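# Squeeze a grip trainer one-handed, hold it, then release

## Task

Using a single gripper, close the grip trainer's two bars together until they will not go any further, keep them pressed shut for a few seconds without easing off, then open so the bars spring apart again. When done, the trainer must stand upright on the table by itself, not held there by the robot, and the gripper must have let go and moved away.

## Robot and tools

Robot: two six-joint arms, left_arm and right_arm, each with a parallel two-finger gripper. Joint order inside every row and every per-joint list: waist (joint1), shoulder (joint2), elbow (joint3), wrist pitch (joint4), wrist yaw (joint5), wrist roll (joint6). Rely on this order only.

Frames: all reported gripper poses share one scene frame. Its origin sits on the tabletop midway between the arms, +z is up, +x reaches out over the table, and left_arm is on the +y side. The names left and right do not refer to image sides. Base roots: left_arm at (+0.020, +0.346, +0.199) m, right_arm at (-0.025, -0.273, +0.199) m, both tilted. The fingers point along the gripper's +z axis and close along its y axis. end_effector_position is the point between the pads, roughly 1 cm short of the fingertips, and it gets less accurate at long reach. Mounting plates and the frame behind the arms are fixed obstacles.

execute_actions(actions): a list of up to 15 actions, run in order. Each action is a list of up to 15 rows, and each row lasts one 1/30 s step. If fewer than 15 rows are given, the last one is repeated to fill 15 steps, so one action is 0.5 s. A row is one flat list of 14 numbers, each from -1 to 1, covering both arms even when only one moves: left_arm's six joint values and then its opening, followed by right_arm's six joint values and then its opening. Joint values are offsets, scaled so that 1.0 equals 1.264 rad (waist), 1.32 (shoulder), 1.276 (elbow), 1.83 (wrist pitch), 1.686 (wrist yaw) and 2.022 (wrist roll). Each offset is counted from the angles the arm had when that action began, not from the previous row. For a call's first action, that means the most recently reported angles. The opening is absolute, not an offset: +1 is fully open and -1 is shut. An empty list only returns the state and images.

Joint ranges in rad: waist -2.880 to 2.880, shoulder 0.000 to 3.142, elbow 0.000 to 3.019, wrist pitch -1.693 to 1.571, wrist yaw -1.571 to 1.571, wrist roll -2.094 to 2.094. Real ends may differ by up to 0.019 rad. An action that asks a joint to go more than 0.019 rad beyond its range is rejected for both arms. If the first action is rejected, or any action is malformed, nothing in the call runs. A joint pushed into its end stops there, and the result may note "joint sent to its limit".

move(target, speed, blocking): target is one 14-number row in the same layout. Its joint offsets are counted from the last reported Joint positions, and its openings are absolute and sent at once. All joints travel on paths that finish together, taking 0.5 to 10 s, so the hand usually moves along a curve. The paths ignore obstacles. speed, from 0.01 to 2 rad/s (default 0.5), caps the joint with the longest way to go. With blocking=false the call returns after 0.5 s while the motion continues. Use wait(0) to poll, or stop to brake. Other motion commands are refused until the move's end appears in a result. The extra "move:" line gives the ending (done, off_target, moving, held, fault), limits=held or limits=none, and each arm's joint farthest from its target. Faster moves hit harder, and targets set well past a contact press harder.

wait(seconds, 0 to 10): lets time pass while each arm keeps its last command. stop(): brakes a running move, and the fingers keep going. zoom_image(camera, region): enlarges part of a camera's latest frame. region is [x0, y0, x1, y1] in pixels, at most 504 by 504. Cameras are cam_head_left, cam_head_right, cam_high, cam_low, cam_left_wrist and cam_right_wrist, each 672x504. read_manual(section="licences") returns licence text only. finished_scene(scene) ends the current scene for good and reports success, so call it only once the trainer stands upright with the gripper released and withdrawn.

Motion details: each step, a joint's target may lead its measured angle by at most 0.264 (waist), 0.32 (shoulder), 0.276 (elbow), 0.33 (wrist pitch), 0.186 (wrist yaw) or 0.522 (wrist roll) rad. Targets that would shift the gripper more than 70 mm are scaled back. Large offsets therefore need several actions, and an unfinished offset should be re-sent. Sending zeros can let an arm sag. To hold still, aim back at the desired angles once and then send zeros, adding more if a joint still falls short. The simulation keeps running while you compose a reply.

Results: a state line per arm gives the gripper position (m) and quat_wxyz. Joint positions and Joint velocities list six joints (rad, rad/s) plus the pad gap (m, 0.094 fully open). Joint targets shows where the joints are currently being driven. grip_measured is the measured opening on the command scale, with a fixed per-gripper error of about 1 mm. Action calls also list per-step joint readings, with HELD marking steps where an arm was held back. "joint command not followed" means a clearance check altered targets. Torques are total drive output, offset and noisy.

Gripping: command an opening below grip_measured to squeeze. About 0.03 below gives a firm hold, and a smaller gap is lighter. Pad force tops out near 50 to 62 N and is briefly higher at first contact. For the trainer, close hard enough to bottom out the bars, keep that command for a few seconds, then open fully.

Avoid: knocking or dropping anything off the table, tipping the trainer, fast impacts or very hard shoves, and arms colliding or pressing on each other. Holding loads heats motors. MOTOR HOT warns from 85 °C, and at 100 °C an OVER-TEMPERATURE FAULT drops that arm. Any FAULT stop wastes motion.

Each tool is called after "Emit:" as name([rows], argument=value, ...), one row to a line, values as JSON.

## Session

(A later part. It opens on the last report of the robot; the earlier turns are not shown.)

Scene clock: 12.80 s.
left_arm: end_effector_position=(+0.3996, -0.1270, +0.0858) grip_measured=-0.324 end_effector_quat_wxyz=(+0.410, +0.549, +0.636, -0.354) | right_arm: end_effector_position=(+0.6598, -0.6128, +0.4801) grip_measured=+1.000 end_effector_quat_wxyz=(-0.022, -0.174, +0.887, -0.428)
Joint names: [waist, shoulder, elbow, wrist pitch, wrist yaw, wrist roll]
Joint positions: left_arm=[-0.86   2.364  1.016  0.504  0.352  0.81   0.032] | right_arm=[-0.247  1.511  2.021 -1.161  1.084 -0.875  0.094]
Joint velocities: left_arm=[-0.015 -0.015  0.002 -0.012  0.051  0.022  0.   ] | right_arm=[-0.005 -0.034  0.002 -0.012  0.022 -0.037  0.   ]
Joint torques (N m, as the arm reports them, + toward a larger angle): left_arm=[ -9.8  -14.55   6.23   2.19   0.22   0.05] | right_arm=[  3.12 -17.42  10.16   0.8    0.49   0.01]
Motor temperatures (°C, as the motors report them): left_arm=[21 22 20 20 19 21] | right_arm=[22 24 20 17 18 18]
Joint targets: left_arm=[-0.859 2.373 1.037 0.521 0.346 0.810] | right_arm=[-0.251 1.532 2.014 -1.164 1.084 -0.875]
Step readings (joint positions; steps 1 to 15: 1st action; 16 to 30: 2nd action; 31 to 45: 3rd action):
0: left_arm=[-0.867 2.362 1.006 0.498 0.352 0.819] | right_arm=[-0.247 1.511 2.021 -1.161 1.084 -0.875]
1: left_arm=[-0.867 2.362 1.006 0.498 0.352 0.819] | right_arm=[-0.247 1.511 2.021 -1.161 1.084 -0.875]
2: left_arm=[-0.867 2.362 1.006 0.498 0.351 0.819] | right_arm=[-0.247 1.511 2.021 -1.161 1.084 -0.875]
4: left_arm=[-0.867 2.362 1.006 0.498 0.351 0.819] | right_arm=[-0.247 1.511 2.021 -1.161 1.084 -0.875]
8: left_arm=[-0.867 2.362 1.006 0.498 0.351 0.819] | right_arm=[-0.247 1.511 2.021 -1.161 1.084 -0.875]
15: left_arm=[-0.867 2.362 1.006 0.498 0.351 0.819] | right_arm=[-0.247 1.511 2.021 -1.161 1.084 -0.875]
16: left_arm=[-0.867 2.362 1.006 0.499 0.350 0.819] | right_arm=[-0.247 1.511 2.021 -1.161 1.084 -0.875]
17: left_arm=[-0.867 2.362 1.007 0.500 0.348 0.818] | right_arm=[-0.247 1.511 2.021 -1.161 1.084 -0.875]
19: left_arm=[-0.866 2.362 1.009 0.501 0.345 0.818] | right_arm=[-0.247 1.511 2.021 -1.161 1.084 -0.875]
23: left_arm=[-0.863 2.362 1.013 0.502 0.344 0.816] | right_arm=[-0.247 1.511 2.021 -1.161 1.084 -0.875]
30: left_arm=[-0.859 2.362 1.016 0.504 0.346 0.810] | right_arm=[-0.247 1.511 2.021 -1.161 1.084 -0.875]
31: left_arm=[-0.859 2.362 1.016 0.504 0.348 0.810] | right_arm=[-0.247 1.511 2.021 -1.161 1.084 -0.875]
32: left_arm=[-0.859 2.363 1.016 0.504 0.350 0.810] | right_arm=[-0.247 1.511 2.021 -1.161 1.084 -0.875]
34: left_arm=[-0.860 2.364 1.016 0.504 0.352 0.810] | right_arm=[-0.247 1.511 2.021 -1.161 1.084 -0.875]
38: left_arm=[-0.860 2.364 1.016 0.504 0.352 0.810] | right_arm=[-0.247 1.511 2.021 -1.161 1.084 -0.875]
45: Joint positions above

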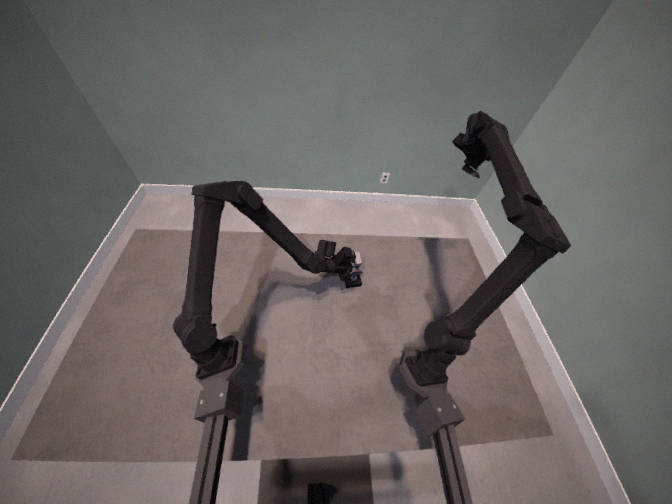

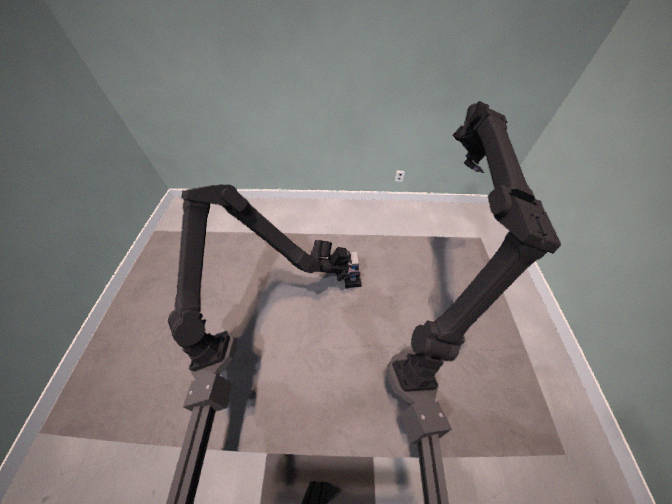

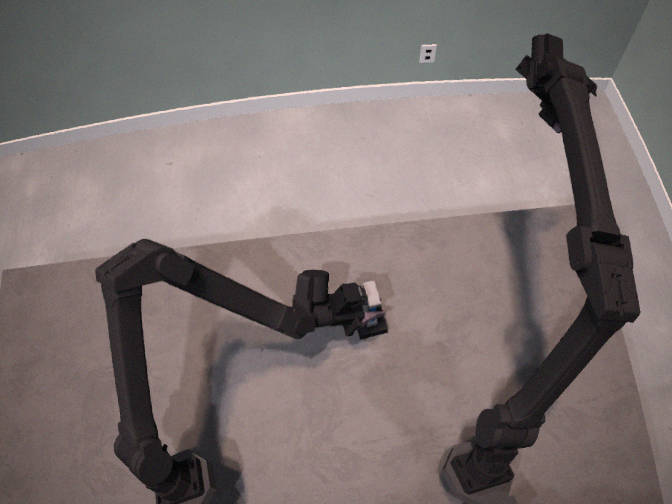

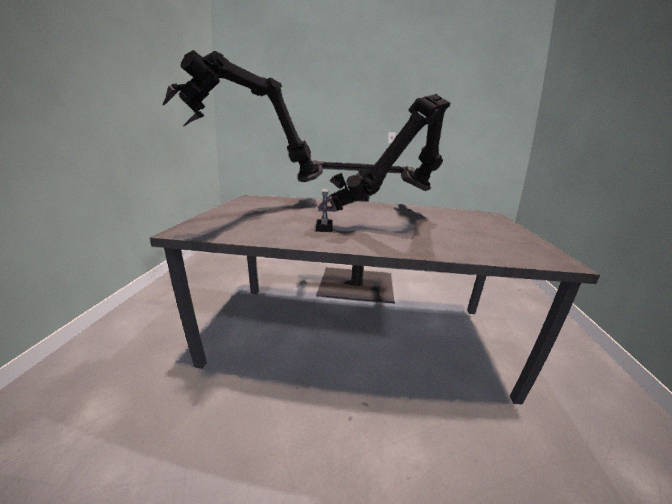

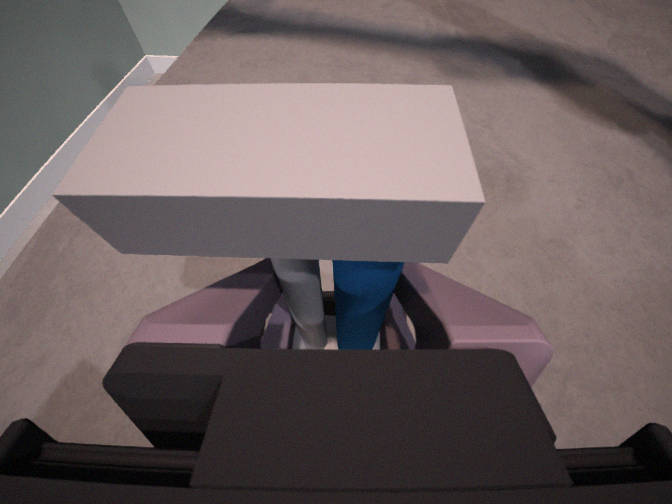

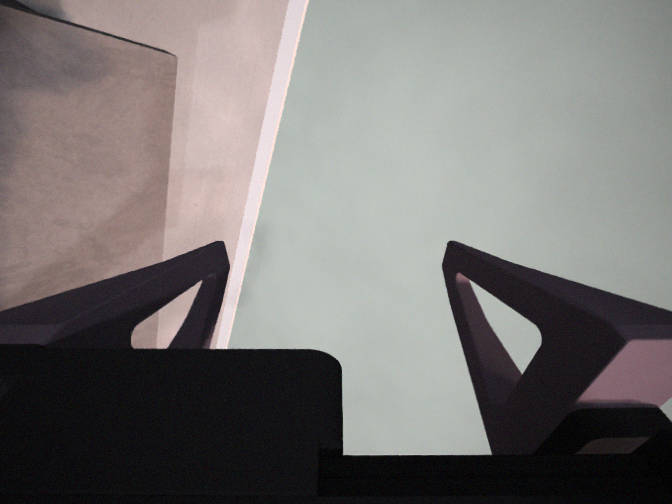

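The bars stopped at the same 3.2 cm gap as in scene 1. I'll hold the squeeze.

Emit:
wait(seconds=6)

Scene clock: 18.90 s.
left_arm: end_effector_position=(+0.3996, -0.1270, +0.0858) grip_measured=-0.324 end_effector_quat_wxyz=(+0.410, +0.549, +0.636, -0.354) | right_arm: end_effector_position=(+0.6598, -0.6128, +0.4801) grip_measured=+1.000 end_effector_quat_wxyz=(-0.022, -0.174, +0.887, -0.428)
Joint names: [waist, shoulder, elbow, wrist pitch, wrist yaw, wrist roll]
Joint positions: left_arm=[-0.86   2.364  1.016  0.504  0.352  0.81   0.032] | right_arm=[-0.247  1.511  2.021 -1.161  1.084 -0.875  0.094]
Joint velocities: left_arm=[-0.015  0.005  0.007 -0.002 -0.007  0.007 -0.   ] | right_arm=[ 0.005 -0.024 -0.017 -0.012 -0.007  0.007  0.   ]
Joint torques (N m, as the arm reports them, + toward a larger angle): left_arm=[ -9.83 -14.59   6.22   2.18   0.22   0.05] | right_arm=[  2.92 -17.75  10.15   0.89   0.49   0.02]
Motor temperatures (°C, as the motors report them): left_arm=[21 22 20 20 19 21] | right_arm=[22 24 21 17 18 18]
Joint targets: left_arm=[-0.859 2.373 1.037 0.521 0.346 0.810] | right_arm=[-0.251 1.532 2.014 -1.164 1.084 -0.875]
wait: 6.00 s; at rest by 0.07 s

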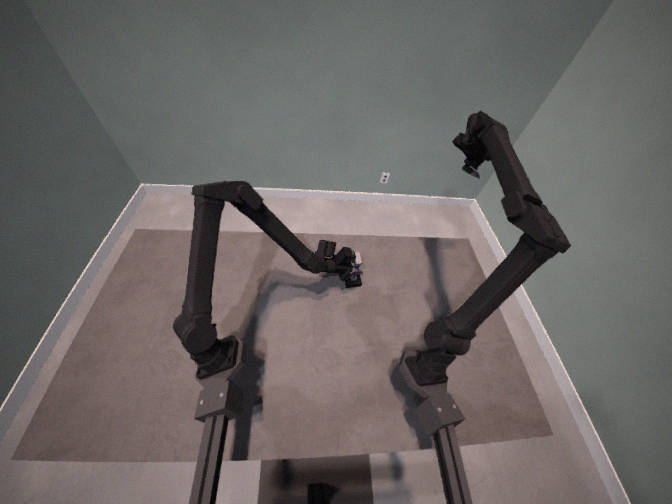

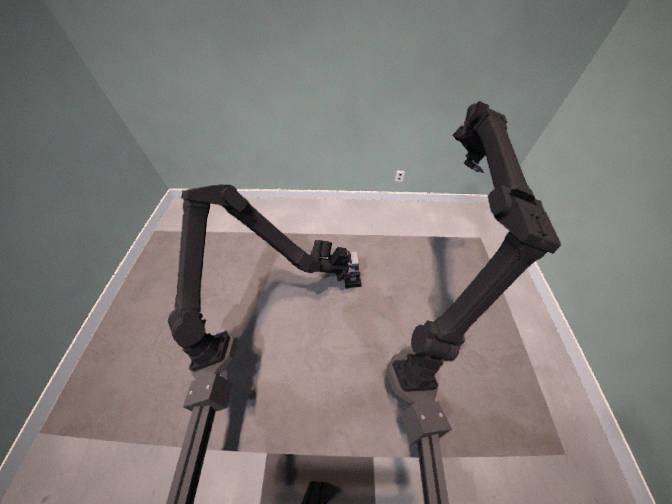

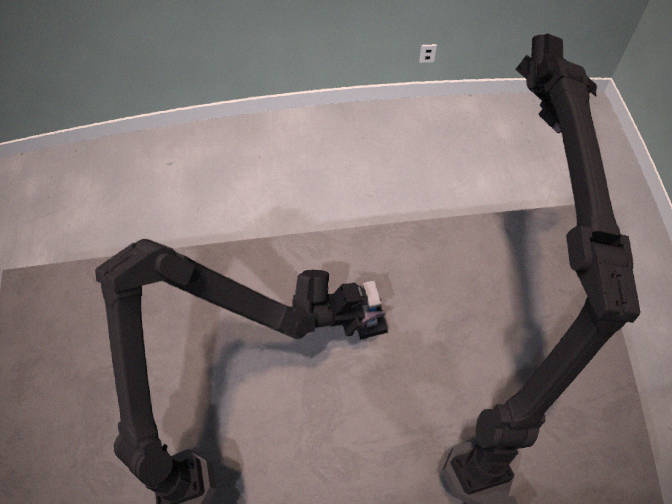

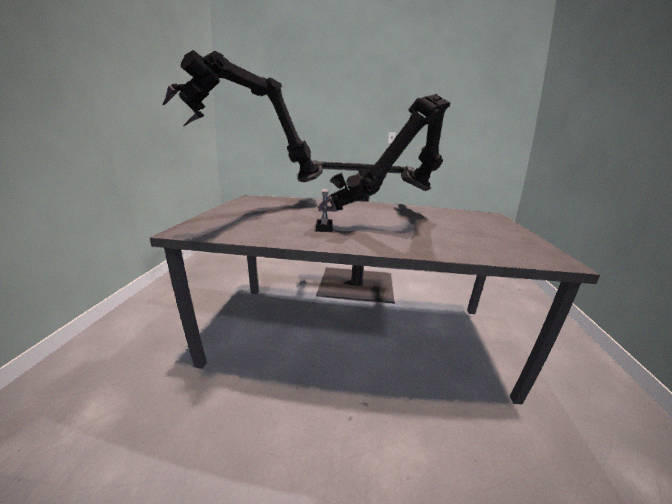

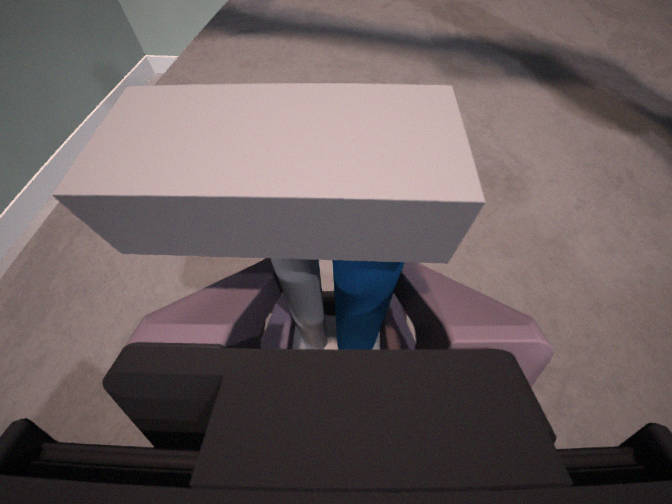

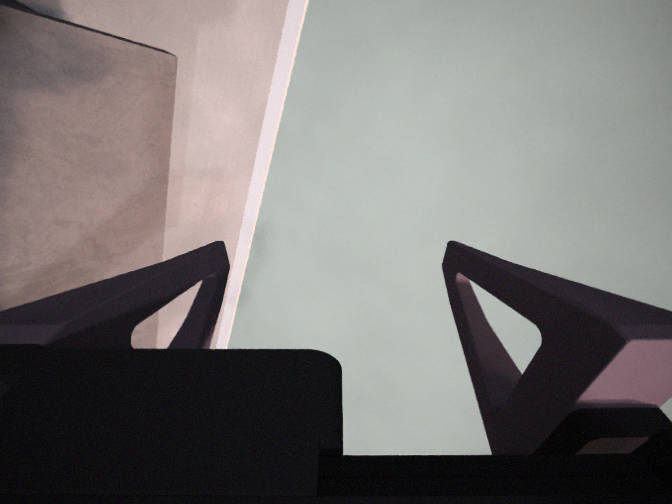

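Now I'll open gradually so the bars spring back.

Emit:
execute_actions([
  [[0,0.007,0.016,0.009,-0.003,0,-0.3,-0.003,0.016,-0.005,-0.002,0,0,1.0],[0,0.007,0.016,0.009,-0.003,0,-0.27,-0.003,0.016,-0.005,-0.002,0,0,1.0],[0,0.007,0.016,0.009,-0.003,0,-0.24,-0.003,0.016,-0.005,-0.002,0,0,1.0],[0,0.007,0.016,0.009,-0.003,0,-0.21,-0.003,0.016,-0.005,-0.002,0,0,1.0],[0,0.007,0.016,0.009,-0.003,0,-0.18,-0.003,0.016,-0.005,-0.002,0,0,1.0],[0,0.007,0.016,0.009,-0.003,0,-0.15,-0.003,0.016,-0.005,-0.002,0,0,1.0],[0,0.007,0.016,0.009,-0.003,0,-0.12,-0.003,0.016,-0.005,-0.002,0,0,1.0],[0,0.007,0.016,0.009,-0.003,0,-0.09,-0.003,0.016,-0.005,-0.002,0,0,1.0],[0,0.007,0.016,0.009,-0.003,0,-0.06,-0.003,0.016,-0.005,-0.002,0,0,1.0],[0,0.007,0.016,0.009,-0.003,0,-0.03,-0.003,0.016,-0.005,-0.002,0,0,1.0],[0,0.007,0.016,0.009,-0.003,0,0.0,-0.003,0.016,-0.005,-0.002,0,0,1.0],[0,0.007,0.016,0.009,-0.003,0,0.04,-0.003,0.016,-0.005,-0.002,0,0,1.0],[0,0.007,0.016,0.009,-0.003,0,0.08,-0.003,0.016,-0.005,-0.002,0,0,1.0],[0,0.007,0.016,0.009,-0.003,0,0.12,-0.003,0.016,-0.005,-0.002,0,0,1.0],[0,0.007,0.016,0.009,-0.003,0,0.16,-0.003,0.016,-0.005,-0.002,0,0,1.0]],
  [[0,0.007,0.012,0.009,0,0,0.2,-0.003,0.016,-0.005,-0.002,0,0,1.0],[0,0.007,0.012,0.009,0,0,0.25,-0.003,0.016,-0.005,-0.002,0,0,1.0],[0,0.007,0.012,0.009,0,0,0.3,-0.003,0.016,-0.005,-0.002,0,0,1.0],[0,0.007,0.012,0.009,0,0,0.35,-0.003,0.016,-0.005,-0.002,0,0,1.0],[0,0.007,0.012,0.009,0,0,0.4,-0.003,0.016,-0.005,-0.002,0,0,1.0],[0,0.007,0.012,0.009,0,0,0.46,-0.003,0.016,-0.005,-0.002,0,0,1.0],[0,0.007,0.012,0.009,0,0,0.52,-0.003,0.016,-0.005,-0.002,0,0,1.0],[0,0.007,0.012,0.009,0,0,0.58,-0.003,0.016,-0.005,-0.002,0,0,1.0],[0,0.007,0.012,0.009,0,0,0.64,-0.003,0.016,-0.005,-0.002,0,0,1.0],[0,0.007,0.012,0.009,0,0,0.7,-0.003,0.016,-0.005,-0.002,0,0,1.0],[0,0.007,0.012,0.009,0,0,0.76,-0.003,0.016,-0.005,-0.002,0,0,1.0],[0,0.007,0.012,0.009,0,0,0.82,-0.003,0.016,-0.005,-0.002,0,0,1.0],[0,0.007,0.012,0.009,0,0,0.88,-0.003,0.016,-0.005,-0.002,0,0,1.0],[0,0.007,0.012,0.009,0,0,0.94,-0.003,0.016,-0.005,-0.002,0,0,1.0],[0,0.007,0.012,0.009,0,0,1.0,-0.003,0.016,-0.005,-0.002,0,0,1.0]],
])

Scene clock: 20.37 s.
left_arm: end_effector_position=(+0.4024, -0.1273, +0.0861) grip_measured=+0.972 end_effector_quat_wxyz=(+0.412, +0.548, +0.638, -0.350) | right_arm: end_effector_position=(+0.6598, -0.6128, +0.4801) grip_measured=+1.000 end_effector_quat_wxyz=(-0.022, -0.174, +0.887, -0.428)
Joint names: [waist, shoulder, elbow, wrist pitch, wrist yaw, wrist roll]
Joint positions: left_arm=[-0.86   2.364  1.019  0.507  0.345  0.81   0.093] | right_arm=[-0.247  1.511  2.021 -1.161  1.084 -0.875  0.094]
Joint velocities: left_arm=[-0.015  0.005  0.002 -0.032 -0.007  0.007  0.071] | right_arm=[-0.005  0.005 -0.012 -0.002 -0.007 -0.037  0.   ]
Joint torques (N m, as the arm reports them, + toward a larger angle): left_arm=[ -9.94 -14.79   5.8    2.18   0.43   0.04] | right_arm=[  2.93 -17.49  10.24   0.82   0.49   0.  ]
Motor temperatures (°C, as the motors report them): left_arm=[21 23 20 20 19 21] | right_arm=[22 24 21 17 18 18]
Joint targets: left_arm=[-0.860 2.373 1.035 0.523 0.345 0.810] | right_arm=[-0.251 1.532 2.014 -1.164 1.084 -0.875]
Step readings (joint positions; steps 1 to 15: 1st action; 16 to 30: 2nd action):
0: left_arm=[-0.860 2.364 1.016 0.504 0.352 0.810] | right_arm=[-0.247 1.511 2.021 -1.161 1.084 -0.875]
1: left_arm=[-0.860 2.364 1.016 0.504 0.352 0.810] | right_arm=[-0.247 1.511 2.021 -1.161 1.084 -0.875]
2: left_arm=[-0.860 2.364 1.016 0.504 0.352 0.810] | right_arm=[-0.247 1.511 2.021 -1.161 1.084 -0.875]
4: left_arm=[-0.860 2.364 1.016 0.504 0.349 0.810] | right_arm=[-0.247 1.511 2.021 -1.161 1.084 -0.875]
8: left_arm=[-0.860 2.364 1.018 0.506 0.343 0.810] | right_arm=[-0.247 1.511 2.021 -1.161 1.084 -0.875]
15: left_arm=[-0.860 2.364 1.019 0.507 0.344 0.810] | right_arm=[-0.247 1.511 2.021 -1.161 1.084 -0.875]
16: left_arm=[-0.860 2.364 1.019 0.507 0.345 0.810] | right_arm=[-0.247 1.511 2.021 -1.161 1.084 -0.875]
17: left_arm=[-0.860 2.364 1.019 0.507 0.345 0.810] | right_arm=[-0.247 1.511 2.021 -1.161 1.084 -0.875]
19: left_arm=[-0.860 2.364 1.019 0.507 0.345 0.810] | right_arm=[-0.247 1.511 2.021 -1.161 1.084 -0.875]
23: left_arm=[-0.860 2.364 1.019 0.507 0.345 0.810] | right_arm=[-0.247 1.511 2.021 -1.161 1.084 -0.875]
30: Joint positions above

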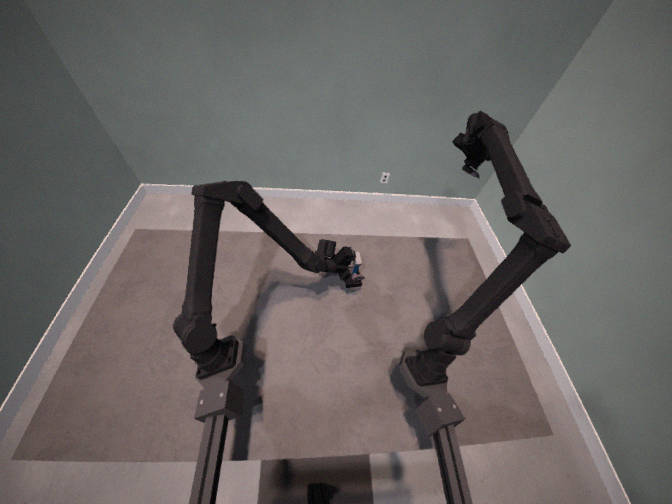

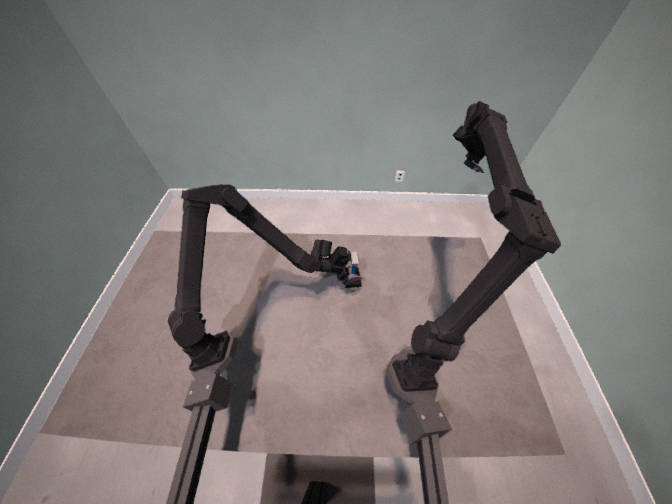

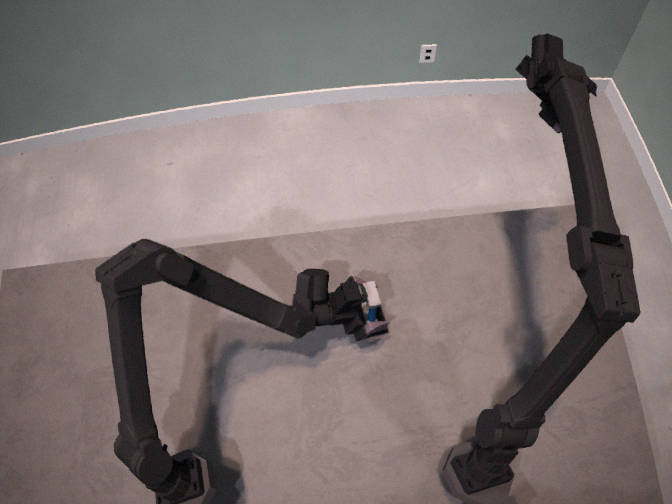

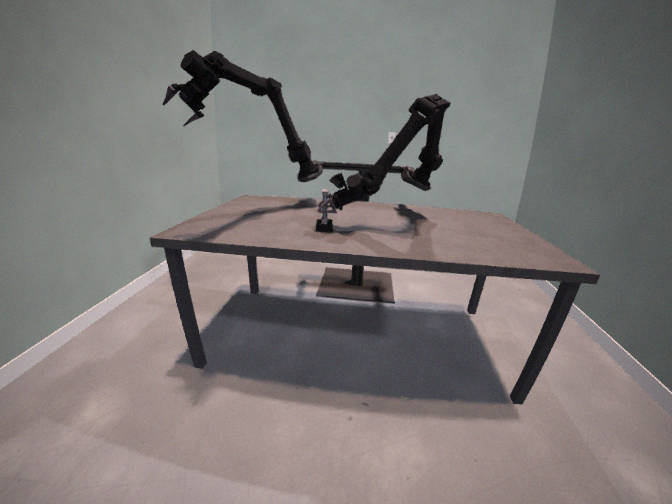

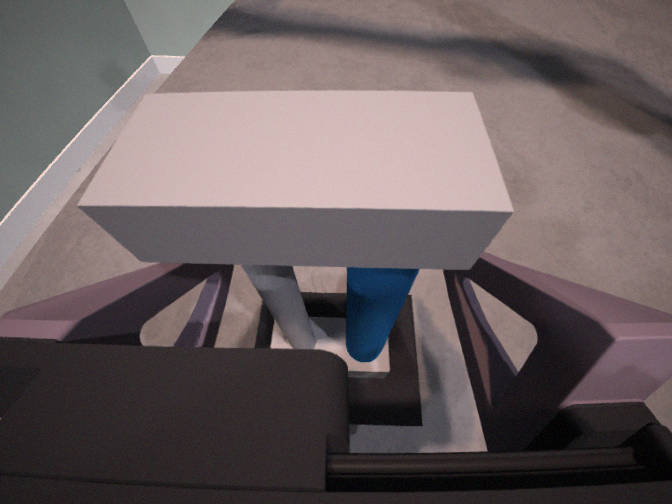

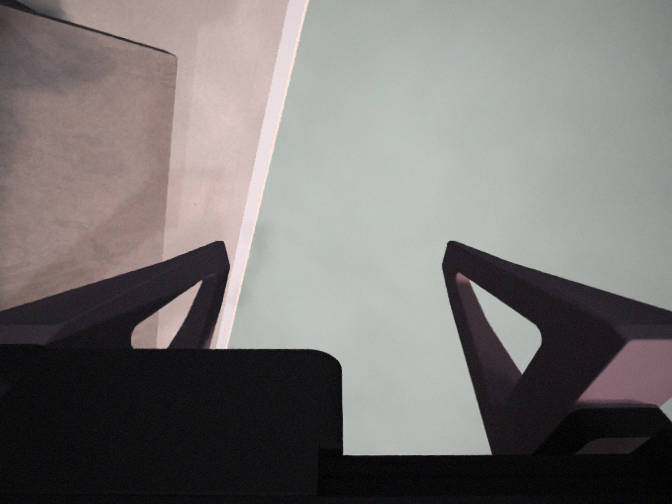

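The bars have sprung back. I'll retreat along the same path I came in on.

Emit:
move(target=[0.158, -0.272, -0.226, -0.078, 0.078, 0.094, 1.0, -0.003, 0.016, -0.005, -0.002, 0, 0, 1.0], speed=0.35)

Scene clock: 22.13 s.
left_arm: end_effector_position=(+0.4069, +0.0134, +0.1382) grip_measured=+1.000 end_effector_quat_wxyz=(+0.420, +0.553, +0.630, -0.348) | right_arm: end_effector_position=(+0.6598, -0.6128, +0.4801) grip_measured=+1.000 end_effector_quat_wxyz=(-0.022, -0.174, +0.887, -0.428)
Joint names: [waist, shoulder, elbow, wrist pitch, wrist yaw, wrist roll]
Joint positions: left_arm=[-0.673  2.002  0.735  0.375  0.474  0.984  0.094] | right_arm=[-0.247  1.511  2.021 -1.161  1.084 -0.875  0.094]
Joint velocities: left_arm=[-0.015  0.005  0.017 -0.012 -0.081 -0.037  0.   ] | right_arm=[-0.005  0.005 -0.002 -0.017  0.007 -0.095  0.   ]
Joint torques (N m, as the arm reports them, + toward a larger angle): left_arm=[ -6.85 -12.1    3.53   0.93   0.56   0.18] | right_arm=[  3.15 -17.53  10.23   0.8    0.49   0.01]
Motor temperatures (°C, as the motors report them): left_arm=[21 23 20 20 19 21] | right_arm=[22 24 21 17 18 18]
Joint targets: left_arm=[-0.660 2.005 0.731 0.364 0.476 1.000] | right_arm=[-0.251 1.532 2.014 -1.164 1.084 -0.875]
move: off_target (right_arm); limits=none; left_arm: farthest joint: the wrist roll, 0.016 radians from its target (0.190 radians at the start); right_arm: farthest joint: the shoulder, 0.021 radians from its target (0.021 radians at the start)

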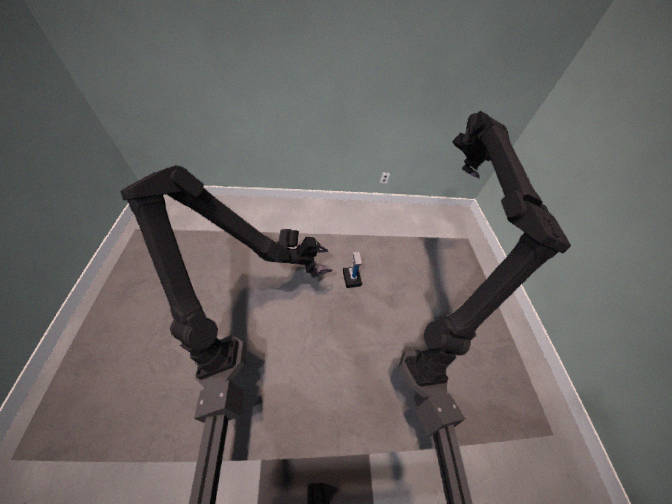

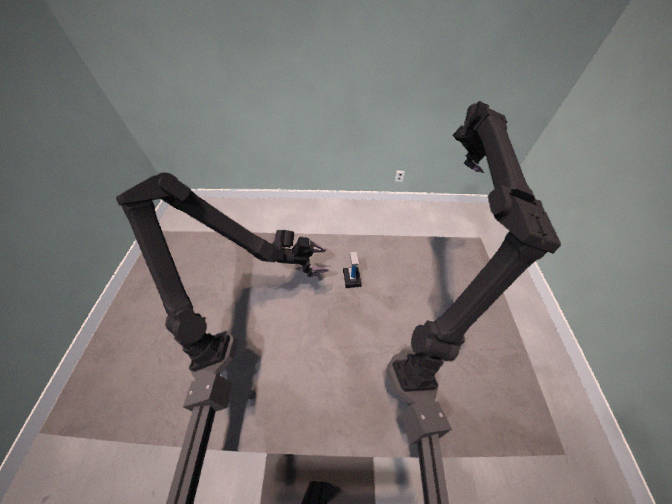

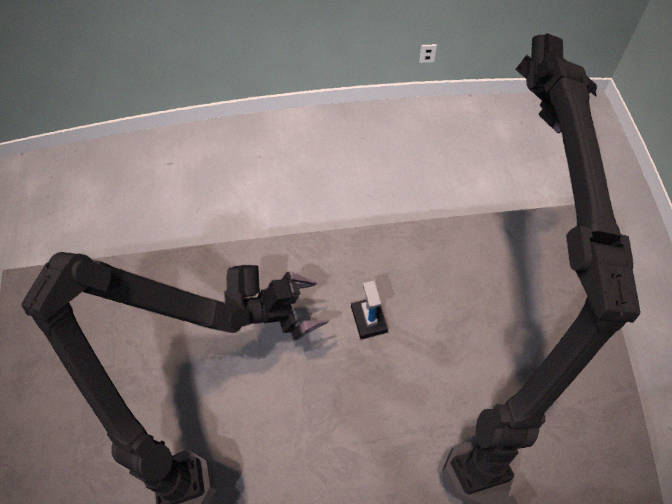

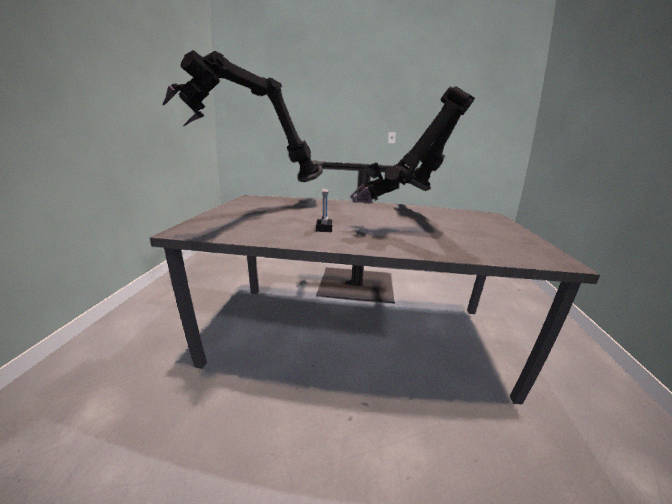

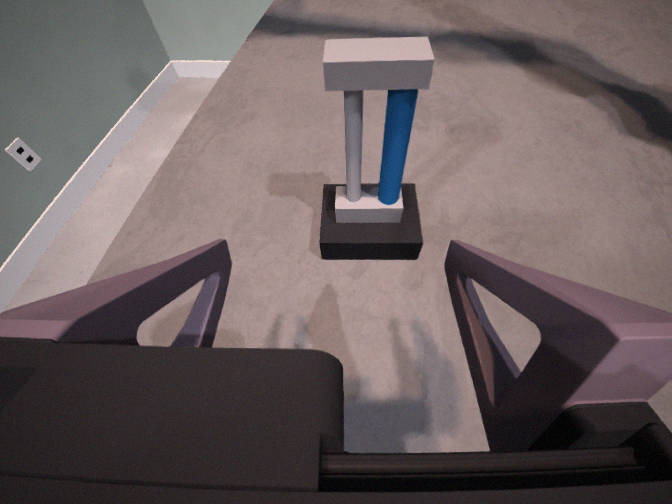

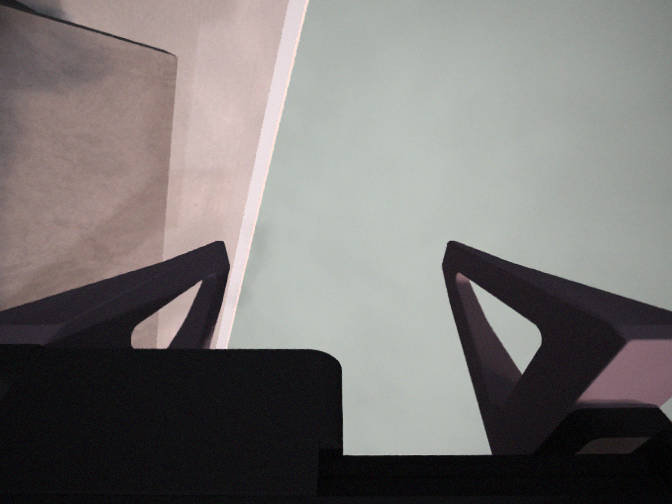

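The trainer is upright, the bars are sprung back and both arms are clear, so I'm ending scene 2.

Emit:
finished_scene(scene=2)

The scene is finished: the task was done.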